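## Task

Put the silver-white microphone head-up into the holder of the stand that has no microphone, with the holder's jaws gripping its handle. At the finish the other microphone must still sit in its own stand's holder, both stands must be upright on the table, and nothing may count on the robot holding it there.

## Robot and tools

ROBOT. Two arms, left_arm and right_arm, each with six revolute joints and a two-finger parallel gripper. Bases in the scene frame: left_arm at (+0.035, +0.266, 0) m, right_arm at (+0.043, -0.326, 0) m, each turned slightly about z. Scene frame: origin on the table top between the arms, +z up, +x out over the table, left_arm on the +y side. The arm names do not refer to image sides. The fingers point along the gripper's +z axis and close along its y axis. The reported end_effector_position is the point between the pads, roughly 1 cm behind the fingertips; it may be a little off at long reach.

ROW LAYOUT. Every command row is one flat list covering both arms: 14 numbers, left_arm's 7 first, then right_arm's 7. Per arm the order is shoulder (joint2), elbow (joint3), waist (joint1), wrist pitch (joint4), wrist yaw (joint5), wrist roll (joint6), then gripper. The six joint numbers are scaled offsets in [-1, 1], not poses: 1.0 equals 1.258 rad shoulder, 1.238 elbow, 1.202 waist, 2.073 wrist pitch, 2.022 wrist yaw and roll. The gripper number is absolute in [-1, 1]: +1 fully open, -1 closed; pads touch near -0.94 and each millimetre of object width adds about 0.0208. Keep sending the closing value to keep a grip; the further below the object's width value, the harder the squeeze. An optional 12 more numbers in [0, 1] scale each joint's stiffness (left 6, then right 6, same joint order) and persist until changed.

JOINT RANGES (rad): waist -2.618 to 3.054, shoulder 0 to 3.142, elbow 0 to 3.142, wrist pitch -1.571 to 1.571, wrist yaw -1.571 to 1.571, wrist roll -2.094 to 2.094. Requests more than 0.036 rad beyond a limit are refused for both arms; the real stop may differ by up to 0.036 rad. Friction can leave a joint about 0.031 rad short, and tiny commands may not move it.

TOOLS.
- execute_actions(actions): a list of actions; each action is a list of up to 15 rows, one row per 1/30 s step, and an action always lasts 15 steps (0.5 s), holding its last row. Joint offsets are taken from the angles at the start of that same action (for the first action, the last reported angles). An empty list only returns state and images. A malformed action, or a first action that breaks the range check, rejects the whole call.
- move(target, speed, blocking): target is one row as above; its offsets are counted from the Joint positions in the latest result that printed them. All joints of both arms travel proportionally, so the hand traces a curve; the path takes 0.5 to 10 s. speed (0.01 to 2 rad/s, default 0.5) caps the joint with the longest way to go. Gripper values are sent at the start. It does not avoid obstacles or the other arm. blocking=false returns after 0.5 s; then call wait or stop before any other motion. The extra "move:" line reports the ending (done, off_target, moving, held, fault), limits=held or none, and each arm's joint furthest from its target.
- wait(seconds): 0 to 10; lets time pass with commands held; ends early if a running move finishes.
- stop(): brakes a running move; needs stopping distance.
- zoom_image(camera, region): camera is cam_high, cam_low, cam_left_wrist or cam_right_wrist (all 504x504); region [x0, y0, x1, y1] in pixels from the top-left, at most 504 by 504.
- read_manual(section): licence texts only.
- finished_scene(scene): ends the current scene (give its number) and reports success; irreversible.

MOTION LIMITS. Per step, each joint's target can lead its measured angle by at most 0.202 waist, 0.258 shoulder, 0.238 elbow, 0.573 wrist pitch, 0.522 wrist yaw and roll (rad), and targets are pulled back if the hand would jump more than 70 mm. Big offsets therefore need several actions, and an unfinished one should be re-commanded.

RESULTS. Each gives per-arm end_effector_position (m) and end_effector_quat_wxyz in the scene frame; Joint positions (rad, plus opening in m from 0.093 open to 0.000 shut, roughly pad spacing, reading below object width when squeezing); Joint velocities; Joint targets; joint torques; grip_measured on the -1..+1 scale (per-gripper bias up to 0.02); camera images and calibration changes. Messages: "joint sent to its limit", "joint command not followed" (clearance check altered targets), FAULT lines, MOTOR HOT (from 75 °C), OVER-TEMPERATURE FAULT (90 °C stops the arm; 100 °C drops it).

CAUTIONS. Do not knock stands over or push anything off the table; do not drop or slam the microphones; avoid hard presses and arm-to-arm contact; avoid holding loads for long to limit heating. Parts may get brief external tugs. The robot keeps its last command while you reply. Before finishing, release the microphone and confirm it stays in the jaws unaided and both stands remain upright.

Each tool is called after "Request:" in YAML: its name, and indented under it one key for each argument.

## Session

I'll start by looking at the current state of the scene.

Request:
execute_actions:
  actions: []

Scene clock: 0.00 s.
left_arm: end_effector_position=(+0.2142, +0.0913, +0.1813) grip_measured=+1.000 end_effector_quat_wxyz=(+0.068, -0.128, +0.908, -0.394) | right_arm: end_effector_position=(+0.3823, -0.6385, +0.1617) grip_measured=+1.000 end_effector_quat_wxyz=(+0.592, +0.290, +0.626, -0.418)
Joint names: [shoulder, elbow, waist, wrist pitch, wrist yaw, wrist roll]
Joint positions: left_arm=[ 0.922  0.813 -0.175 -0.859  0.598 -0.855  0.093] | right_arm=[ 1.88   0.615 -0.529  1.32   0.468 -0.206  0.093]
Joint velocities: left_arm=[ 0.012 -0.002  0.002 -0.037  0.022  0.022  0.   ] | right_arm=[ 0.002 -0.002  0.002 -0.022 -0.081 -0.007  0.   ]
Joint torques (N m, as the arm reports them, + toward a larger angle): no reading
Motor temperatures (°C, as the motors report them): left_arm=[25 23 26 23 23 23] | right_arm=[22 24 25 26 23 23]
Joint targets: left_arm=[0.922 0.813 -0.175 -0.859 0.598 -0.855] | right_arm=[1.880 0.615 -0.529 1.320 0.468 -0.206]
Joint stiffness scale: left_arm=[1. 1. 1. 1. 1. 1.] | right_arm=[1. 1. 1. 1. 1. 1.]

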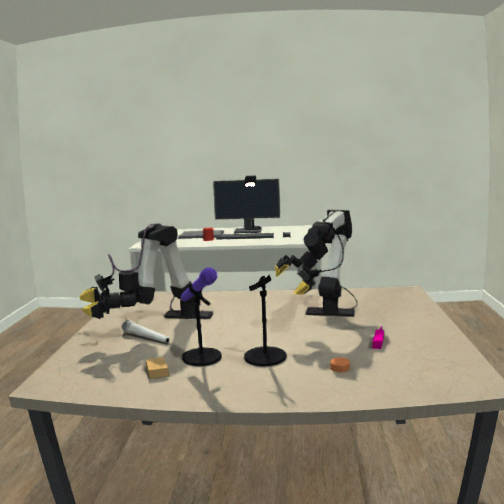

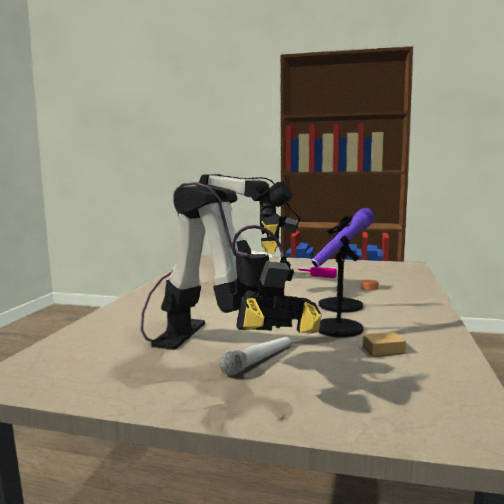

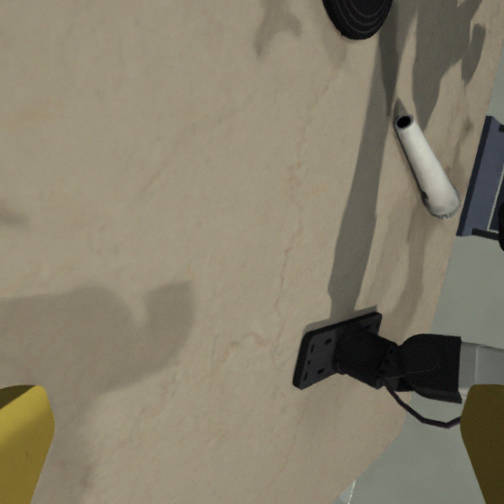

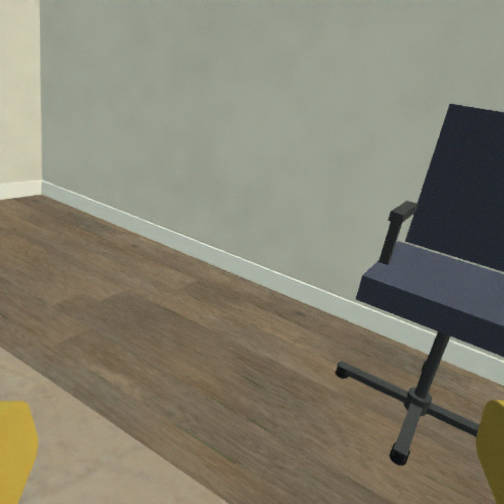

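Request:
zoom_image:
  camera: "cam_high"
  region: [170, 250, 300, 380]

Request:
zoom_image:
  camera: "cam_low"
  region: [290, 195, 400, 345]

Request:
zoom_image:
  camera: "cam_high"
  region: [235, 260, 295, 320]

Request:
zoom_image:
  camera: "cam_high"
  region: [170, 255, 230, 315]

Request:
zoom_image:
  camera: "cam_low"
  region: [305, 200, 385, 280]

Region (170, 250, 300, 380) of cam_high's 504x504 image, scaled by 3.877, with more detail than that image has.

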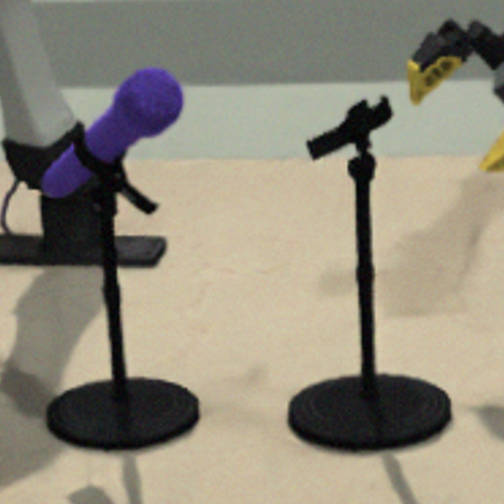

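Region (290, 195, 400, 345) of cam_low's 504x504 image, scaled by 3.360, with more detail than that image has; it fills the left 370 columns of this view, and the rest is white.

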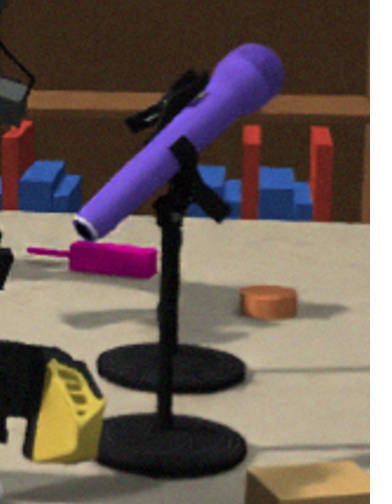

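Region (235, 260, 295, 320) of cam_high's 504x504 image, scaled by 8.400, with more detail than that image has.

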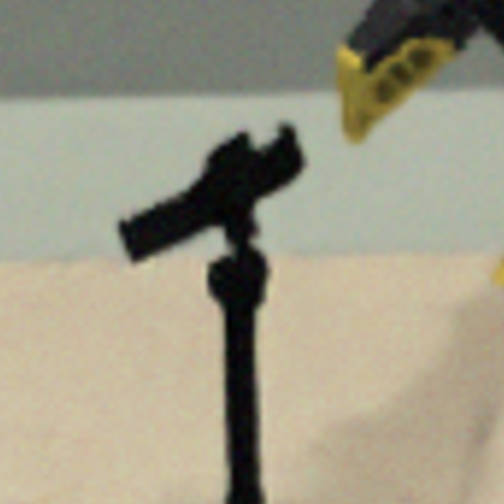

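Region (170, 255, 230, 315) of cam_high's 504x504 image, scaled by 8.400, with more detail than that image has.

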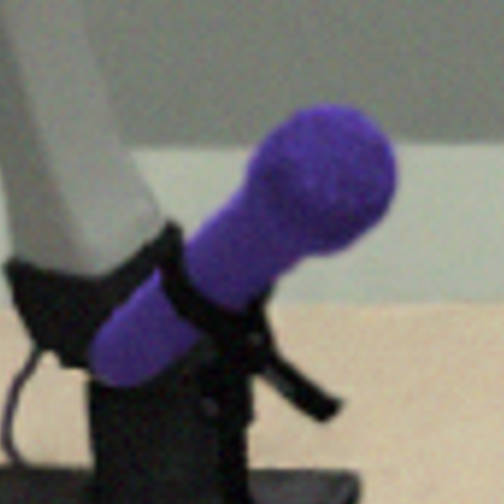

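Region (305, 200, 385, 280) of cam_low's 504x504 image, scaled by 6.300, with more detail than that image has.

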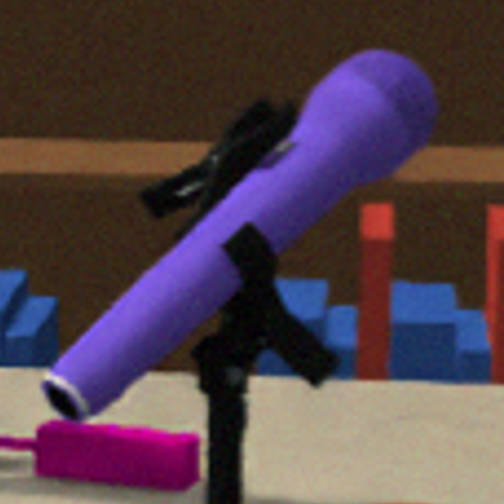

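Request:
zoom_image:
  camera: "cam_high"
  region: [70, 270, 190, 390]

Request:
zoom_image:
  camera: "cam_low"
  region: [140, 270, 340, 400]

Request:
zoom_image:
  camera: "cam_left_wrist"
  region: [360, 80, 504, 240]

Region (70, 270, 190, 390) of cam_high's 504x504 image, scaled by 4.200, with more detail than that image has.

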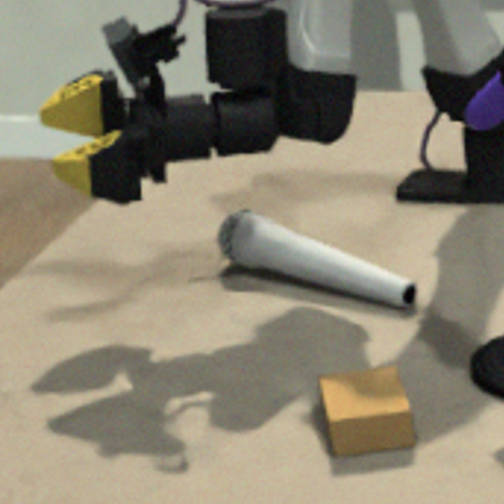

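Region (140, 270, 340, 400) of cam_low's 504x504 image, scaled by 2.520, with more detail than that image has; it fills the top 328 rows of this view, and the rest is white.

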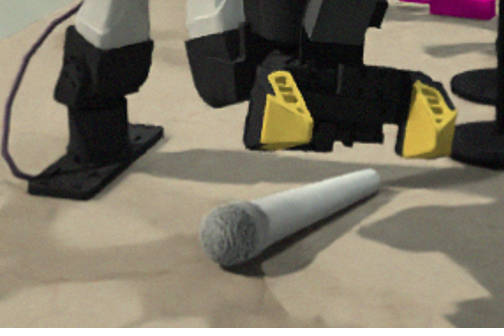

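Region (360, 80, 504, 240) of cam_left_wrist's 504x504 image, scaled by 3.150, with more detail than that image has; it fills the left 454 columns of this view, and the rest is white.

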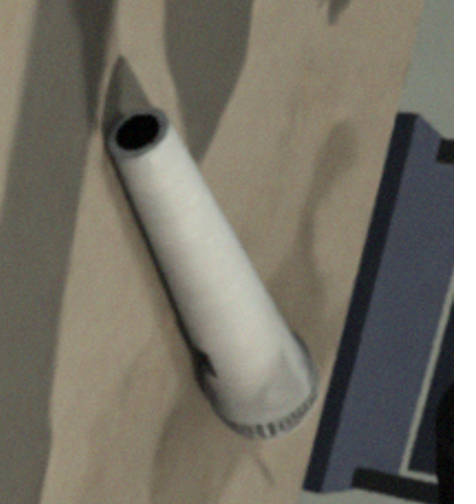

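Request:
move:
  target: [0.240, 0.368, -0.121, 0.182, -0.296, 0.423, 1, -0.25, 0.25, 0, -0.5, -0.2315, 0.0, 1]
  speed: 1.0

Scene clock: 81.83 s.
left_arm: end_effector_position=(+0.3700, +0.0741, +0.3256) grip_measured=+1.000 end_effector_quat_wxyz=(+0.513, +0.214, +0.819, -0.142) | right_arm: end_effector_position=(+0.4415, -0.5885, +0.1855) grip_measured=+1.000 end_effector_quat_wxyz=(+0.522, +0.156, +0.809, -0.221)
Joint names: [shoulder, elbow, waist, wrist pitch, wrist yaw, wrist roll]
Joint positions: left_arm=[ 1.204  1.247 -0.307 -0.491  0.009 -0.01   0.093] | right_arm=[ 1.578  0.907 -0.529  0.306  0.01  -0.206  0.093]
Joint velocities: left_arm=[-0.017 -0.002 -0.007 -0.007  0.037 -0.066  0.   ] | right_arm=[-0.002  0.002  0.017 -0.037  0.007 -0.022  0.   ]
Joint torques (N m, as the arm reports them, + toward a larger angle): left_arm=[-3.08  8.58 -0.75  2.45 -0.01  0.25] | right_arm=[-7.89  8.27  0.06  2.17  0.02  0.04]
Motor temperatures (°C, as the motors report them): left_arm=[25 32 26 30 23 23] | right_arm=[34 28 25 35 23 23]
Joint targets: left_arm=[1.224 1.269 -0.320 -0.481 -0.001 0.001] | right_arm=[1.566 0.925 -0.529 0.284 -0.000 -0.206]
Joint stiffness scale: left_arm=[1. 1. 1. 1. 1. 1.] | right_arm=[1. 1. 1. 1. 1. 1.]
move: off_target (left_arm, right_arm); limits=none; left_arm: farthest joint: the elbow, 0.021 radians from its target (0.455 radians at the start); right_arm: farthest joint: the wrist pitch, 0.022 radians from its target (1.037 radians at the start)
camera_calibration (this result's frames):
cam_left_wrist: T_world_to_cam=[[-0.490221, -0.871586, -0.00461874, 0.248534], [-0.683545, 0.387735, -0.618408, 0.465225], [0.540787, -0.3, -0.785844, 0.163091], [0, 0, 0, 1]] pos_world=[0.351641, 0.0851624, 0.417011]
cam_right_wrist: T_world_to_cam=[[-0.468919, -0.864827, 0.179415, -0.336792], [-0.708061, 0.246649, -0.661675, 0.6194], [0.527982, -0.437309, -0.728008, -0.271341], [0, 0, 0, 1]] pos_world=[0.423908, -0.562701, 0.272728]

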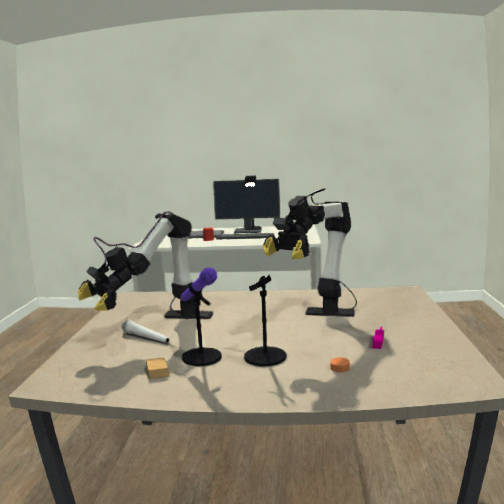

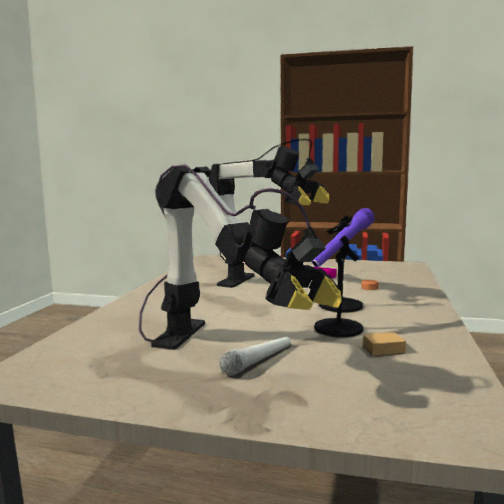

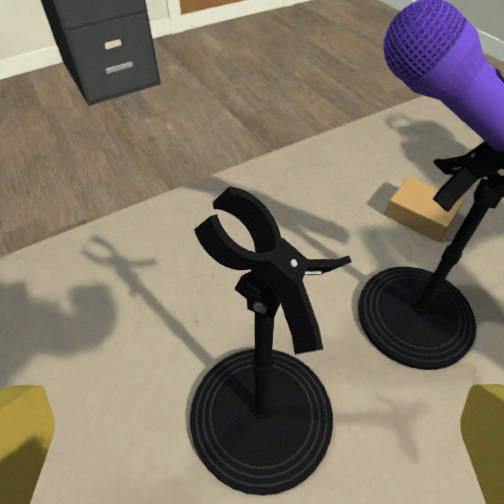

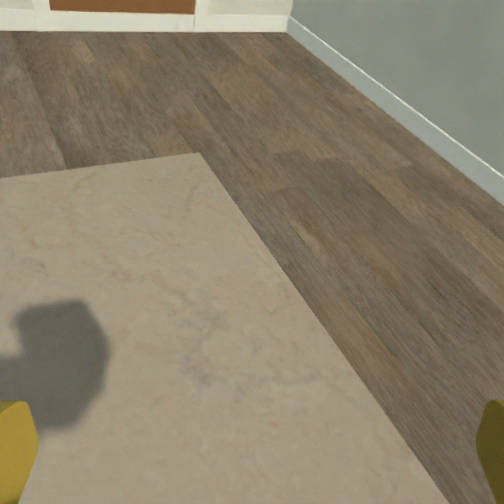

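Request:
zoom_image:
  camera: "cam_left_wrist"
  region: [180, 175, 370, 365]

Region (180, 175, 370, 365) of cam_left_wrist's 504x504 image, scaled by 2.653, with more detail than that image has.

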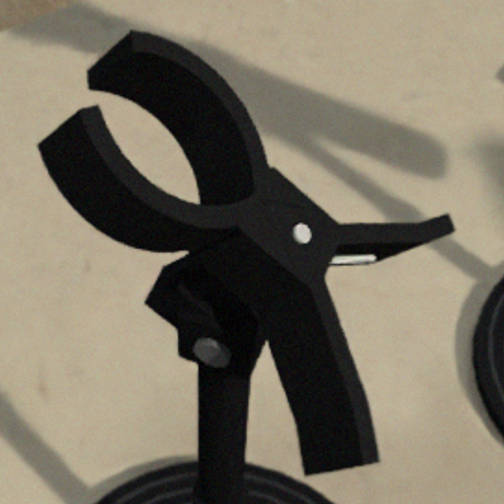

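Request:
move:
  target: [-0.183, -0.565, -0.017, 0.442, 0, 0, 1, 0.027, 0.360, 0.060, -0.780, -0.005, -0.716, 1]
  speed: 1.2

Scene clock: 147.27 s.
left_arm: end_effector_position=(+0.3512, +0.0816, +0.2885) grip_measured=+1.000 end_effector_quat_wxyz=(+0.680, +0.183, +0.685, -0.189) | right_arm: end_effector_position=(+0.2867, -0.4654, +0.1333) grip_measured=+1.000 end_effector_quat_wxyz=(+0.003, -0.536, +0.844, -0.015)
Joint names: [shoulder, elbow, waist, wrist pitch, wrist yaw, wrist roll]
Joint positions: left_arm=[ 0.991  0.572 -0.315  0.415  0.008 -0.01   0.093] | right_arm=[ 1.578  1.33  -0.465 -1.295  0.009 -1.647  0.093]
Joint velocities: left_arm=[ 0.007  0.007 -0.002  0.051 -0.037  0.022  0.   ] | right_arm=[-0.017  0.002  0.012 -0.051  0.022 -0.007  0.   ]
Joint torques (N m, as the arm reports them, + toward a larger angle): left_arm=[-4.87  5.67 -0.75  2.52  0.07  0.15] | right_arm=[-3.8   7.55  0.88  0.26 -0.05 -0.02]
Motor temperatures (°C, as the motors report them): left_arm=[26 39 27 39 23 23] | right_arm=[36 37 25 37 23 23]
Joint targets: left_arm=[0.974 0.548 -0.328 0.425 0.009 -0.011] | right_arm=[1.612 1.352 -0.457 -1.311 -0.000 -1.654]
Joint stiffness scale: left_arm=[1. 1. 1. 1. 1. 1.] | right_arm=[1. 1. 1. 1. 1. 1.]
move: off_target (left_arm, right_arm); limits=none; left_arm: farthest joint: the elbow, 0.024 radians from its target (0.700 radians at the start); right_arm: farthest joint: the shoulder, 0.034 radians from its target (0.034 radians at the start)
camera_calibration (this result's frames):
cam_left_wrist: T_world_to_cam=[[-0.495094, -0.868834, -0.0030925, 0.24675], [-0.384668, 0.222387, -0.895865, 0.415081], [0.779046, -0.442348, -0.444315, -0.0242645], [0, 0, 0, 1]] pos_world=[0.300736, 0.111342, 0.361839]
cam_right_wrist: T_world_to_cam=[[0.90153, -0.432679, 0.00575441, -0.462189], [-0.388479, -0.803434, 0.451196, -0.283799], [-0.190599, -0.409002, -0.892407, 0.0673079], [0, 0, 0, 1]] pos_world=[0.319256, -0.400464, 0.190775]

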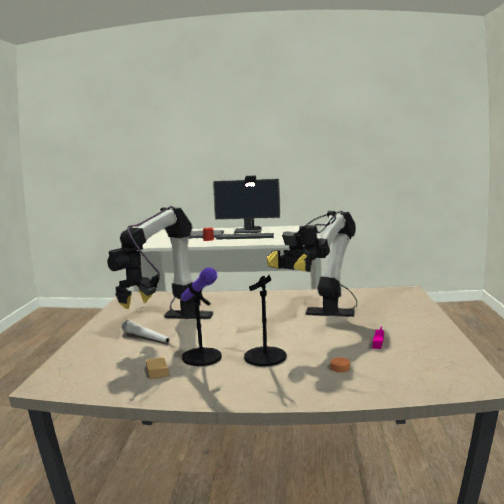

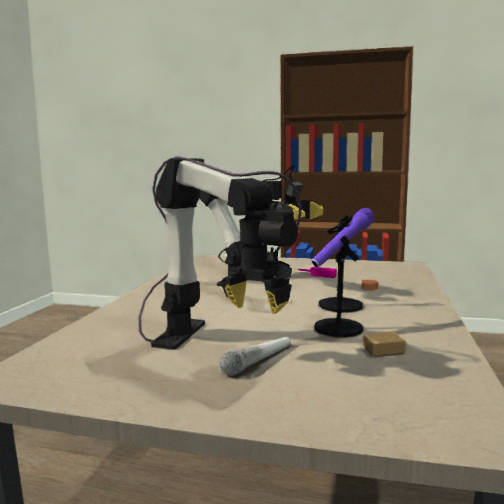

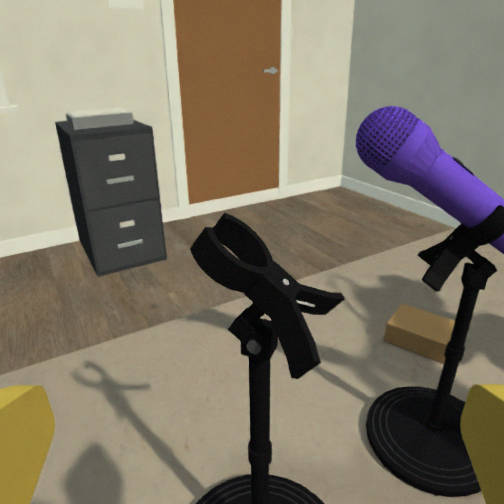

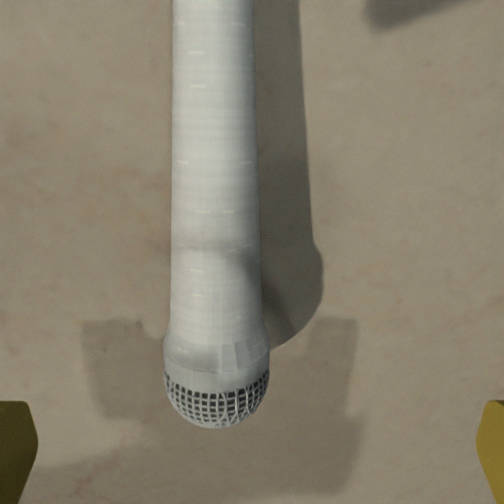

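Request:
zoom_image:
  camera: "cam_left_wrist"
  region: [180, 200, 370, 390]

Region (180, 200, 370, 390) of cam_left_wrist's 504x504 image, scaled by 2.653, with more detail than that image has.

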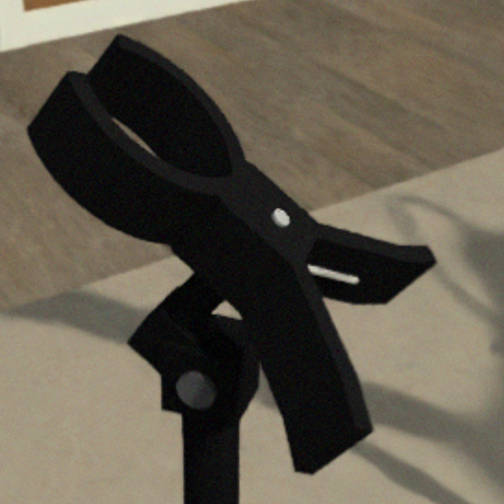

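Request:
move:
  target: [0.395, 0.589, 0.137, -0.868, 0, -0.168, 1, 0.0715, -0.315, -0.030, 0.2048, 0, 0, 1]
  speed: 1.3

Scene clock: 165.33 s.
left_arm: end_effector_position=(+0.2654, +0.1745, +0.1462) grip_measured=+1.000 end_effector_quat_wxyz=(+0.004, +0.016, +1.000, -0.006) | right_arm: end_effector_position=(+0.2729, -0.4661, +0.0269) grip_measured=+1.000 end_effector_quat_wxyz=(-0.003, -0.525, +0.851, -0.005)
Joint names: [shoulder, elbow, waist, wrist pitch, wrist yaw, wrist roll]
Joint positions: left_arm=[ 1.469  1.278 -0.163 -1.368  0.008 -0.339  0.093] | right_arm=[ 1.646  0.965 -0.492 -0.884  0.009 -1.648  0.093]
Joint velocities: left_arm=[-0.022 -0.017 -0.017  0.022 -0.007 -0.037  0.   ] | right_arm=[-0.007  0.002 -0.002 -0.051  0.022 -0.007  0.   ]
Joint torques (N m, as the arm reports them, + toward a larger angle): left_arm=[-4.72  7.62  0.97  0.16  0.05  0.05] | right_arm=[-4.66  3.53 -0.76  0.55  0.08  0.05]
Motor temperatures (°C, as the motors report them): left_arm=[26 37 27 40 23 23] | right_arm=[33 37 25 34 23 23]
Joint targets: left_arm=[1.488 1.301 -0.151 -1.384 0.008 -0.350] | right_arm=[1.668 0.940 -0.501 -0.870 0.009 -1.647]
Joint stiffness scale: left_arm=[1. 1. 1. 1. 1. 1.] | right_arm=[1. 1. 1. 1. 1. 1.]
move: off_target (left_arm, right_arm); limits=none; left_arm: farthest joint: the elbow, 0.023 radians from its target (0.729 radians at the start); right_arm: farthest joint: the elbow, 0.025 radians from its target (0.390 radians at the start)
camera_calibration (this result's frames):
cam_left_wrist: T_world_to_cam=[[-0.0453819, -0.998968, -0.00205805, 0.187756], [-0.900471, 0.0400151, 0.433071, 0.20844], [-0.432541, 0.0215068, -0.901357, 0.327894], [0, 0, 0, 1]] pos_world=[0.338042, 0.172169, 0.205667]
cam_right_wrist: T_world_to_cam=[[0.889381, -0.456874, -0.0163227, -0.45684], [-0.401557, -0.797768, 0.449798, -0.235459], [-0.218523, -0.393488, -0.892981, -0.0156832], [0, 0, 0, 1]] pos_world=[0.308328, -0.402731, 0.0844473]

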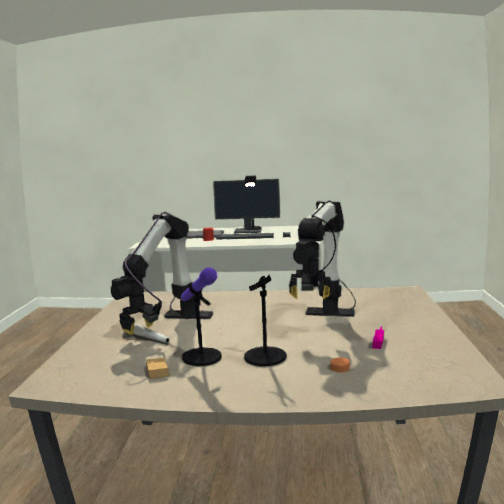

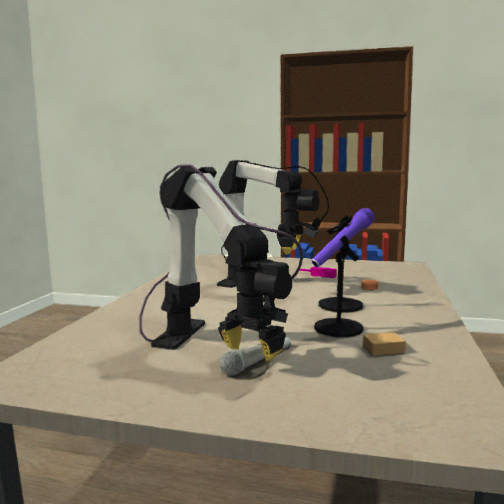

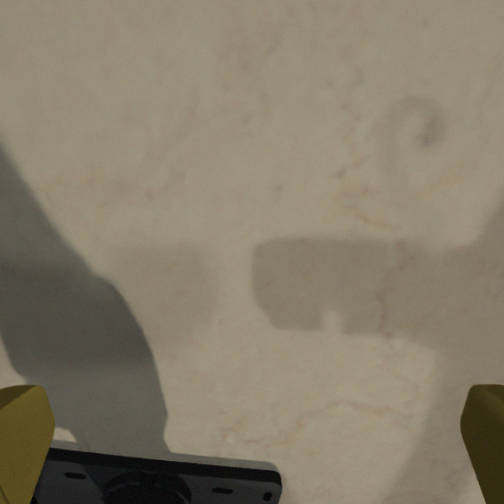

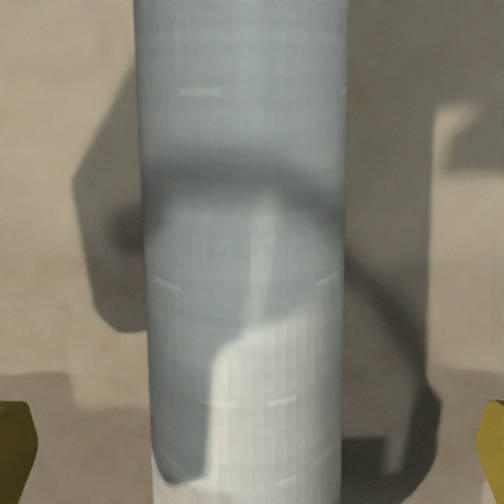

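Request:
zoom_image:
  camera: "cam_low"
  region: [205, 300, 305, 390]

Region (205, 300, 305, 390) of cam_low's 504x504 image, scaled by 5.040, with more detail than that image has; it fills the top 454 rows of this view, and the rest is white.

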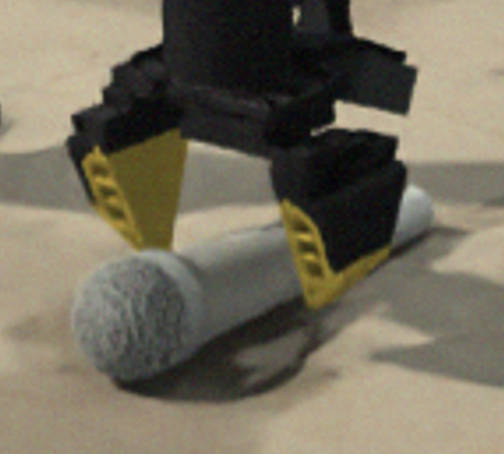

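Request:
execute_actions:
  actions:
    - [[0,0,0,0,0,0,1, 0,-0.02,0,0.008,0,0,0.6],[0,0,0,0,0,0,1, 0,-0.026,0,0.011,0,0,0.5],[0,0,0,0,0,0,1, 0,-0.032,0,0.014,0,0,0.4],[0,0,0,0,0,0,1, 0,-0.038,0,0.017,0,0,0.3],[0,0,0,0,0,0,1, 0,-0.043,0,0.020,0,0,0.2],[0,0,0,0,0,0,1, 0,-0.043,0,0.020,0,0,0.1],[0,0,0,0,0,0,1, 0,-0.043,0,0.020,0,0,0.05]]
    - [[0,0,0,0,0,0,1, 0,0,0,0,0,0,0.0],[0,0,0,0,0,0,1, 0,0,0,0,0,0,-0.06],[0,0,0,0,0,0,1, 0,0,0,0,0,0,-0.12],[0,0,0,0,0,0,1, 0,0,0,0,0,0,-0.18],[0,0,0,0,0,0,1, 0,0,0,0,0,0,-0.24],[0,0,0,0,0,0,1, 0,0,0,0,0,0,-0.30],[0,0,0,0,0,0,1, 0,0,0,0,0,0,-0.36],[0,0,0,0,0,0,1, 0,0,0,0,0,0,-0.42],[0,0,0,0,0,0,1, 0,0,0,0,0,0,-0.48],[0,0,0,0,0,0,1, 0,0,0,0,0,0,-0.55]]

Scene clock: 174.17 s.
left_arm: end_effector_position=(+0.2654, +0.1745, +0.1462) grip_measured=+1.000 end_effector_quat_wxyz=(+0.004, +0.016, +1.000, -0.006) | right_arm: end_effector_position=(+0.2698, -0.4643, +0.0204) grip_measured=-0.283 end_effector_quat_wxyz=(-0.003, -0.525, +0.851, -0.004)
Joint names: [shoulder, elbow, waist, wrist pitch, wrist yaw, wrist roll]
Joint positions: left_arm=[ 1.469  1.278 -0.163 -1.368  0.008 -0.339  0.093] | right_arm=[ 1.646  0.937 -0.492 -0.858  0.009 -1.648  0.032]
Joint velocities: left_arm=[ 0.017 -0.002 -0.012  0.022  0.081  0.007  0.   ] | right_arm=[ 0.007 -0.007  0.002 -0.022 -0.081 -0.037 -0.001]
Joint torques (N m, as the arm reports them, + toward a larger angle): left_arm=[-6.56  5.96  0.14  0.33  0.06  0.16] | right_arm=[-6.14  5.33  0.11  0.37  0.08  0.07]
Motor temperatures (°C, as the motors report them): left_arm=[26 37 27 37 23 23] | right_arm=[33 35 25 34 23 23]
Joint targets: left_arm=[1.469 1.278 -0.163 -1.368 0.008 -0.339] | right_arm=[1.646 0.937 -0.492 -0.859 0.009 -1.648]
Joint stiffness scale: left_arm=[1. 1. 1. 1. 1. 1.] | right_arm=[1. 1. 1. 1. 1. 1.]
camera_calibration (this result's frames):
cam_left_wrist: T_world_to_cam=[[-0.0450016, -0.998985, -0.00217698, 0.187705], [-0.90033, 0.039613, 0.433401, 0.208346], [-0.432874, 0.0214637, -0.901199, 0.327927], [0, 0, 0, 1]] pos_world=[0.337979, 0.172223, 0.205639]
cam_right_wrist: T_world_to_cam=[[0.889353, -0.456857, -0.0182253, -0.453271], [-0.400823, -0.798211, 0.449667, -0.232693], [-0.219981, -0.392607, -0.89301, -0.0206137], [0, 0, 0, 1]] pos_world=[0.305315, -0.400912, 0.0779652]

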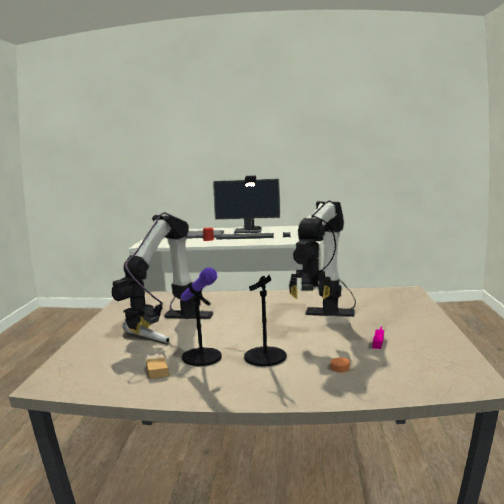

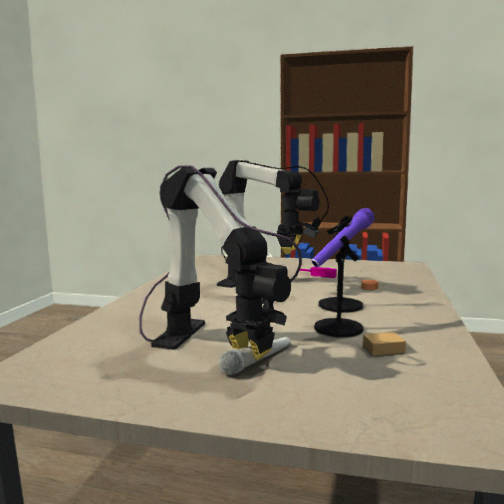

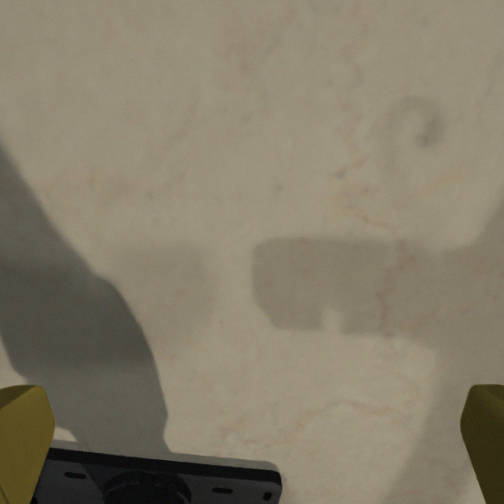

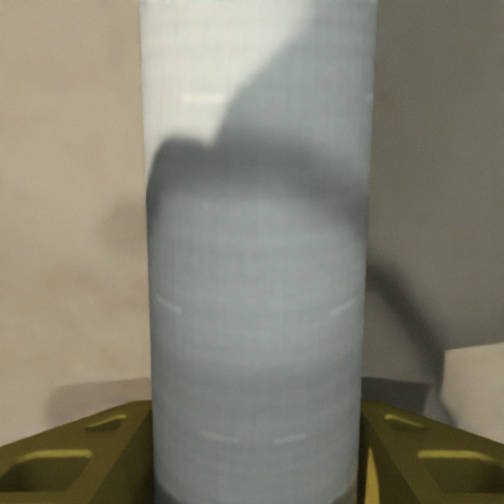

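Request:
execute_actions:
  actions:
    - [[0,0,0,0,0,0,1, -0.016,0.018,0,-0.007,0,0,-0.55],[0,0,0,0,0,0,1, -0.020,0.022,0,-0.012,0,0,-0.55],[0,0,0,0,0,0,1, -0.027,0.027,0,-0.019,0,0,-0.55],[0,0,0,0,0,0,1, -0.036,0.033,0,-0.028,0,0,-0.55],[0,0,0,0,0,0,1, -0.047,0.040,0.005,-0.039,0,0,-0.55],[0,0,0,0,0,0,1, -0.060,0.048,0.012,-0.051,0,0,-0.55],[0,0,0,0,0,0,1, -0.074,0.056,0.022,-0.064,0,0,-0.55],[0,0,0,0,0,0,1, -0.088,0.064,0.035,-0.078,0,0,-0.55],[0,0,0,0,0,0,1, -0.102,0.072,0.051,-0.091,0,0,-0.55],[0,0,0,0,0,0,1, -0.115,0.079,0.070,-0.103,0,0,-0.55],[0,0,0,0,0,0,1, -0.127,0.085,0.091,-0.114,0,0,-0.55],[0,0,0,0,0,0,1, -0.138,0.090,0.114,-0.124,0,0,-0.55],[0,0,0,0,0,0,1, -0.147,0.094,0.138,-0.132,0,0,-0.55],[0,0,0,0,0,0,1, -0.154,0.096,0.160,-0.138,0,0,-0.55],[0,0,0,0,0,0,1, -0.1586,0.097,0.180,-0.141,0,0,-0.55]]

Scene clock: 187.97 s.
left_arm: end_effector_position=(+0.2654, +0.1745, +0.1462) grip_measured=+1.000 end_effector_quat_wxyz=(+0.004, +0.016, +1.000, -0.006) | right_arm: end_effector_position=(+0.2823, -0.4218, +0.0830) grip_measured=-0.283 end_effector_quat_wxyz=(+0.012, -0.594, +0.804, -0.031)
Joint names: [shoulder, elbow, waist, wrist pitch, wrist yaw, wrist roll]
Joint positions: left_arm=[ 1.469  1.278 -0.163 -1.368  0.008 -0.339  0.093] | right_arm=[ 1.477  1.031 -0.324 -1.061  0.012 -1.648  0.032]
Joint velocities: left_arm=[ 0.007  0.007 -0.022 -0.037  0.007 -0.037  0.   ] | right_arm=[-0.315  0.115  0.784 -0.432  0.037  0.051  0.001]
Joint torques (N m, as the arm reports them, + toward a larger angle): left_arm=[-6.55  5.98  0.13  0.32  0.06  0.16] | right_arm=[-5.81  7.06 -0.08  0.28  0.05  0.05]
Motor temperatures (°C, as the motors report them): left_arm=[27 36 26 34 23 23] | right_arm=[33 35 25 33 23 23]
Joint targets: left_arm=[1.469 1.278 -0.163 -1.368 0.008 -0.339] | right_arm=[1.446 1.057 -0.276 -1.150 0.010 -1.648]
Joint stiffness scale: left_arm=[1. 1. 1. 1. 1. 1.] | right_arm=[1. 1. 1. 1. 1. 1.]
camera_calibration (this result's frames):
cam_left_wrist: T_world_to_cam=[[-0.0450016, -0.998985, -0.00217698, 0.187705], [-0.90033, 0.039613, 0.433401, 0.208346], [-0.432874, 0.0214637, -0.901199, 0.327927], [0, 0, 0, 1]] pos_world=[0.337979, 0.172223, 0.205639]
cam_right_wrist: T_world_to_cam=[[0.952733, -0.300932, 0.0417101, -0.40092], [-0.286216, -0.843023, 0.455403, -0.27361], [-0.101883, -0.445816, -0.889308, -0.00138464], [0, 0, 0, 1]] pos_world=[0.303517, -0.351926, 0.140094]

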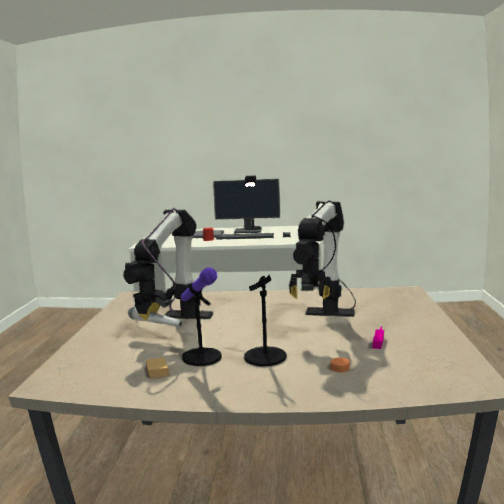

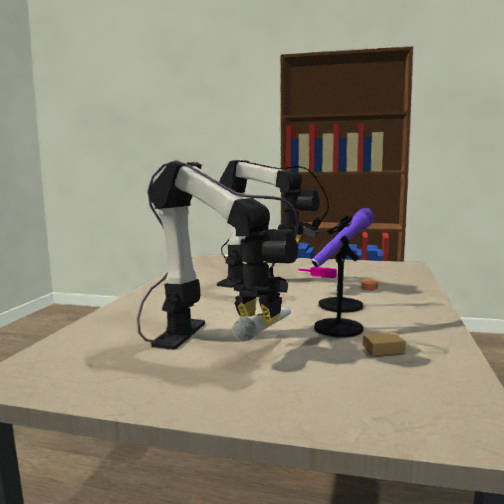

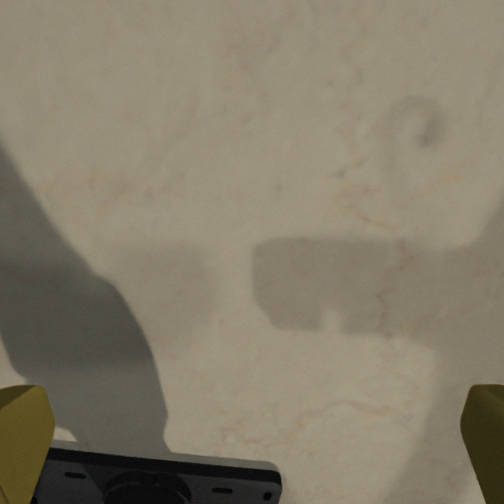

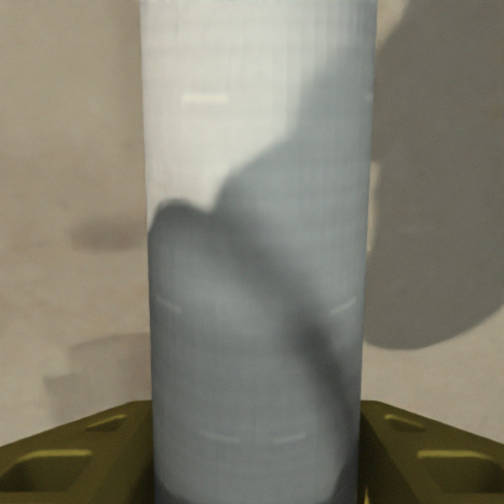

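Request:
move:
  target: [0,0,0,0,0,0,1, -0.01,0.0,0.98,-0.04,0,0,-0.55]
  speed: 1.2

Scene clock: 192.17 s.
left_arm: end_effector_position=(+0.2654, +0.1745, +0.1462) grip_measured=+1.000 end_effector_quat_wxyz=(+0.004, +0.016, +1.000, -0.006) | right_arm: end_effector_position=(+0.2122, -0.1537, +0.0866) grip_measured=-0.283 end_effector_quat_wxyz=(-0.002, +0.940, -0.341, +0.005)
Joint names: [shoulder, elbow, waist, wrist pitch, wrist yaw, wrist roll]
Joint positions: left_arm=[ 1.469  1.278 -0.163 -1.368  0.008 -0.339  0.093] | right_arm=[ 1.462  1.035  0.849 -1.136  0.007 -1.648  0.032]
Joint velocities: left_arm=[-0.002 -0.007 -0.017 -0.037  0.066 -0.037  0.   ] | right_arm=[-0.007 -0.002 -0.002 -0.066 -0.051  0.007 -0.   ]
Joint torques (N m, as the arm reports them, + toward a larger angle): left_arm=[-6.56  5.94  0.14  0.32  0.05  0.15] | right_arm=[-4.74  5.49  0.47  0.31  0.12  0.03]
Motor temperatures (°C, as the motors report them): left_arm=[27 36 26 34 23 23] | right_arm=[33 35 25 33 23 23]
Joint targets: left_arm=[1.469 1.278 -0.163 -1.368 0.008 -0.339] | right_arm=[1.464 1.031 0.854 -1.143 0.012 -1.648]
Joint stiffness scale: left_arm=[1. 1. 1. 1. 1. 1.] | right_arm=[1. 1. 1. 1. 1. 1.]
move: done; limits=none; left_arm: farthest joint: the waist, 0.000 radians from its target (0.000 radians at the start); right_arm: farthest joint: the wrist pitch, 0.008 radians from its target (0.008 radians at the start)
camera_calibration (this result's frames):
cam_left_wrist: T_world_to_cam=[[-0.0450016, -0.998985, -0.00217698, 0.187705], [-0.90033, 0.039613, 0.433401, 0.208346], [-0.432874, 0.0214637, -0.901199, 0.327927], [0, 0, 0, 1]] pos_world=[0.337979, 0.172223, 0.205639]
cam_right_wrist: T_world_to_cam=[[0.647228, 0.762155, -0.0146697, -0.0205094], [0.685626, -0.573612, 0.448203, -0.233594], [0.333186, -0.300148, -0.893811, 0.0446333], [0, 0, 0, 1]] pos_world=[0.158561, -0.104964, 0.14429]

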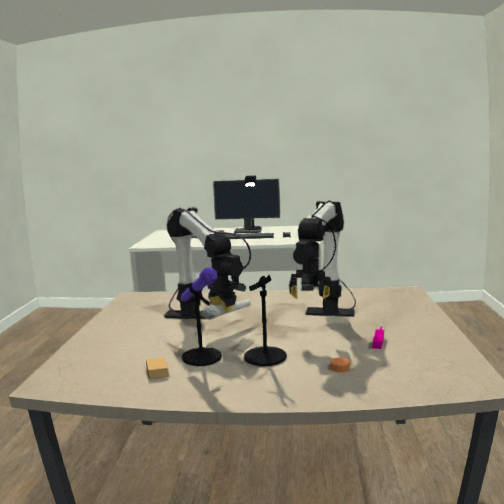

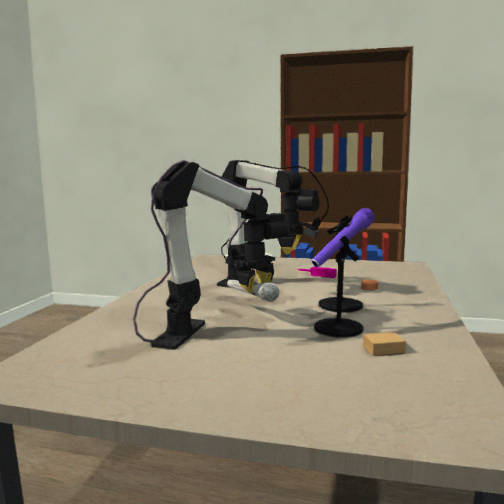

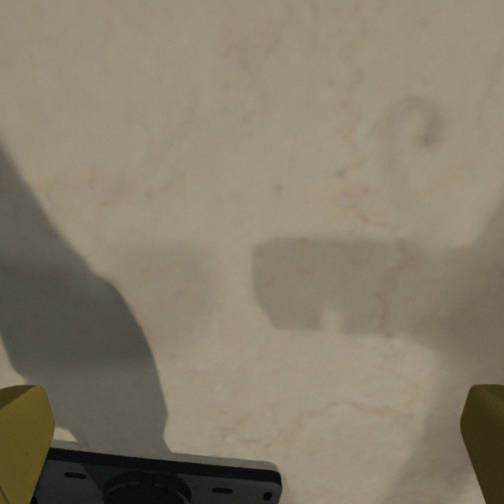

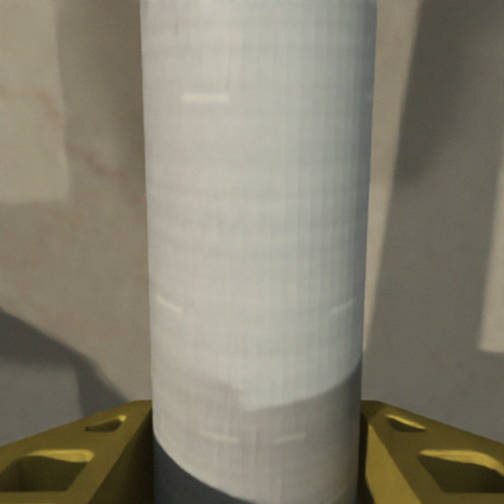

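Request:
move:
  target: [0,0,0,0,0,0,1, 0.3634,0.2095,0.132,0.1056,0,0,-0.55]
  speed: 0.6

Scene clock: 197.77 s.
left_arm: end_effector_position=(+0.2654, +0.1745, +0.1462) grip_measured=+1.000 end_effector_quat_wxyz=(+0.004, +0.016, +1.000, -0.006) | right_arm: end_effector_position=(+0.2410, -0.0504, +0.0212) grip_measured=-0.283 end_effector_quat_wxyz=(+0.003, +0.963, -0.268, +0.003)
Joint names: [shoulder, elbow, waist, wrist pitch, wrist yaw, wrist roll]
Joint positions: left_arm=[ 1.469  1.278 -0.163 -1.368  0.008 -0.339  0.093] | right_arm=[ 1.91   1.267  1.002 -0.932  0.008 -1.648  0.032]
Joint velocities: left_arm=[ 0.007  0.002  0.002 -0.007 -0.022 -0.037  0.   ] | right_arm=[-0.002  0.007  0.002 -0.051  0.022  0.037  0.001]
Joint torques (N m, as the arm reports them, + toward a larger angle): left_arm=[-6.56  5.95  0.13  0.32  0.06  0.16] | right_arm=[-7.86  7.51  0.53  0.51  0.06  0.05]
Motor temperatures (°C, as the motors report them): left_arm=[27 36 26 33 23 23] | right_arm=[33 35 25 32 23 23]
Joint targets: left_arm=[1.469 1.278 -0.163 -1.368 0.008 -0.339] | right_arm=[1.919 1.294 1.008 -0.917 0.007 -1.648]
Joint stiffness scale: left_arm=[1. 1. 1. 1. 1. 1.] | right_arm=[1. 1. 1. 1. 1. 1.]
move: off_target (right_arm); limits=none; left_arm: farthest joint: the waist, 0.000 radians from its target (0.000 radians at the start); right_arm: farthest joint: the elbow, 0.028 radians from its target (0.259 radians at the start)
camera_calibration (this result's frames):
cam_left_wrist: T_world_to_cam=[[-0.0450016, -0.998985, -0.00217698, 0.187705], [-0.90033, 0.039613, 0.433401, 0.208346], [-0.432874, 0.0214637, -0.901199, 0.327927], [0, 0, 0, 1]] pos_world=[0.337979, 0.172223, 0.205639]
cam_right_wrist: T_world_to_cam=[[0.523414, 0.851677, -0.0261369, -0.0842542], [0.767724, -0.458068, 0.448077, -0.178699], [0.369644, -0.254596, -0.893613, 0.00112604], [0, 0, 0, 1]] pos_world=[0.180875, -0.00981239, 0.0788751]

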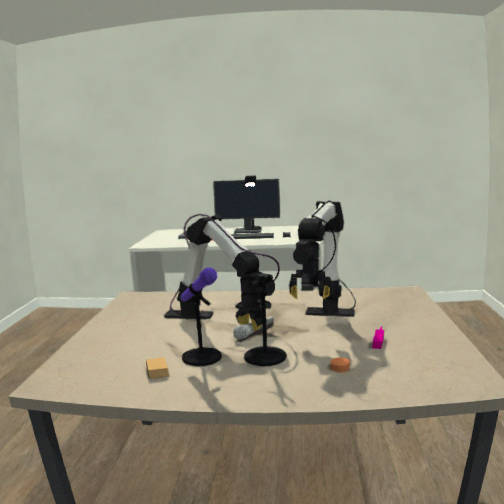

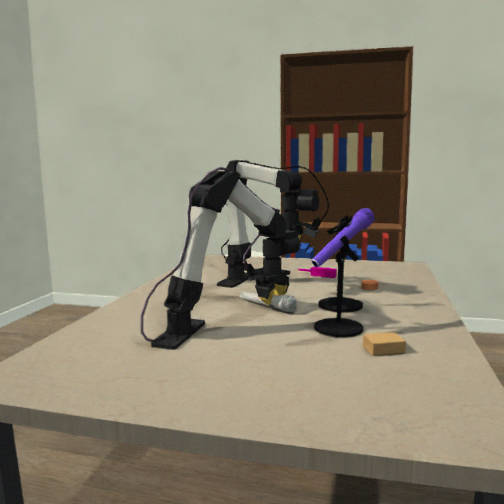

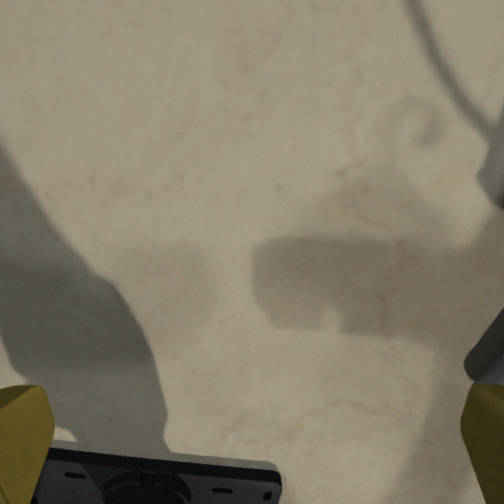

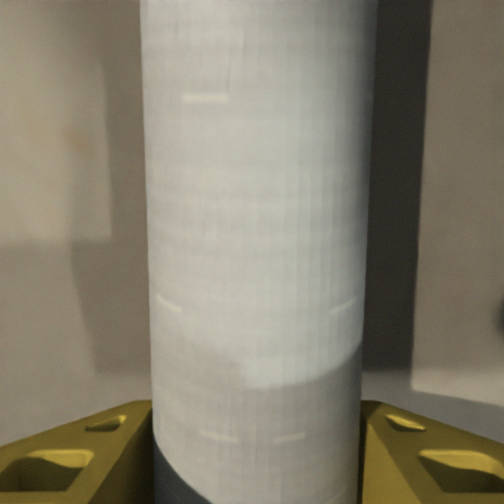

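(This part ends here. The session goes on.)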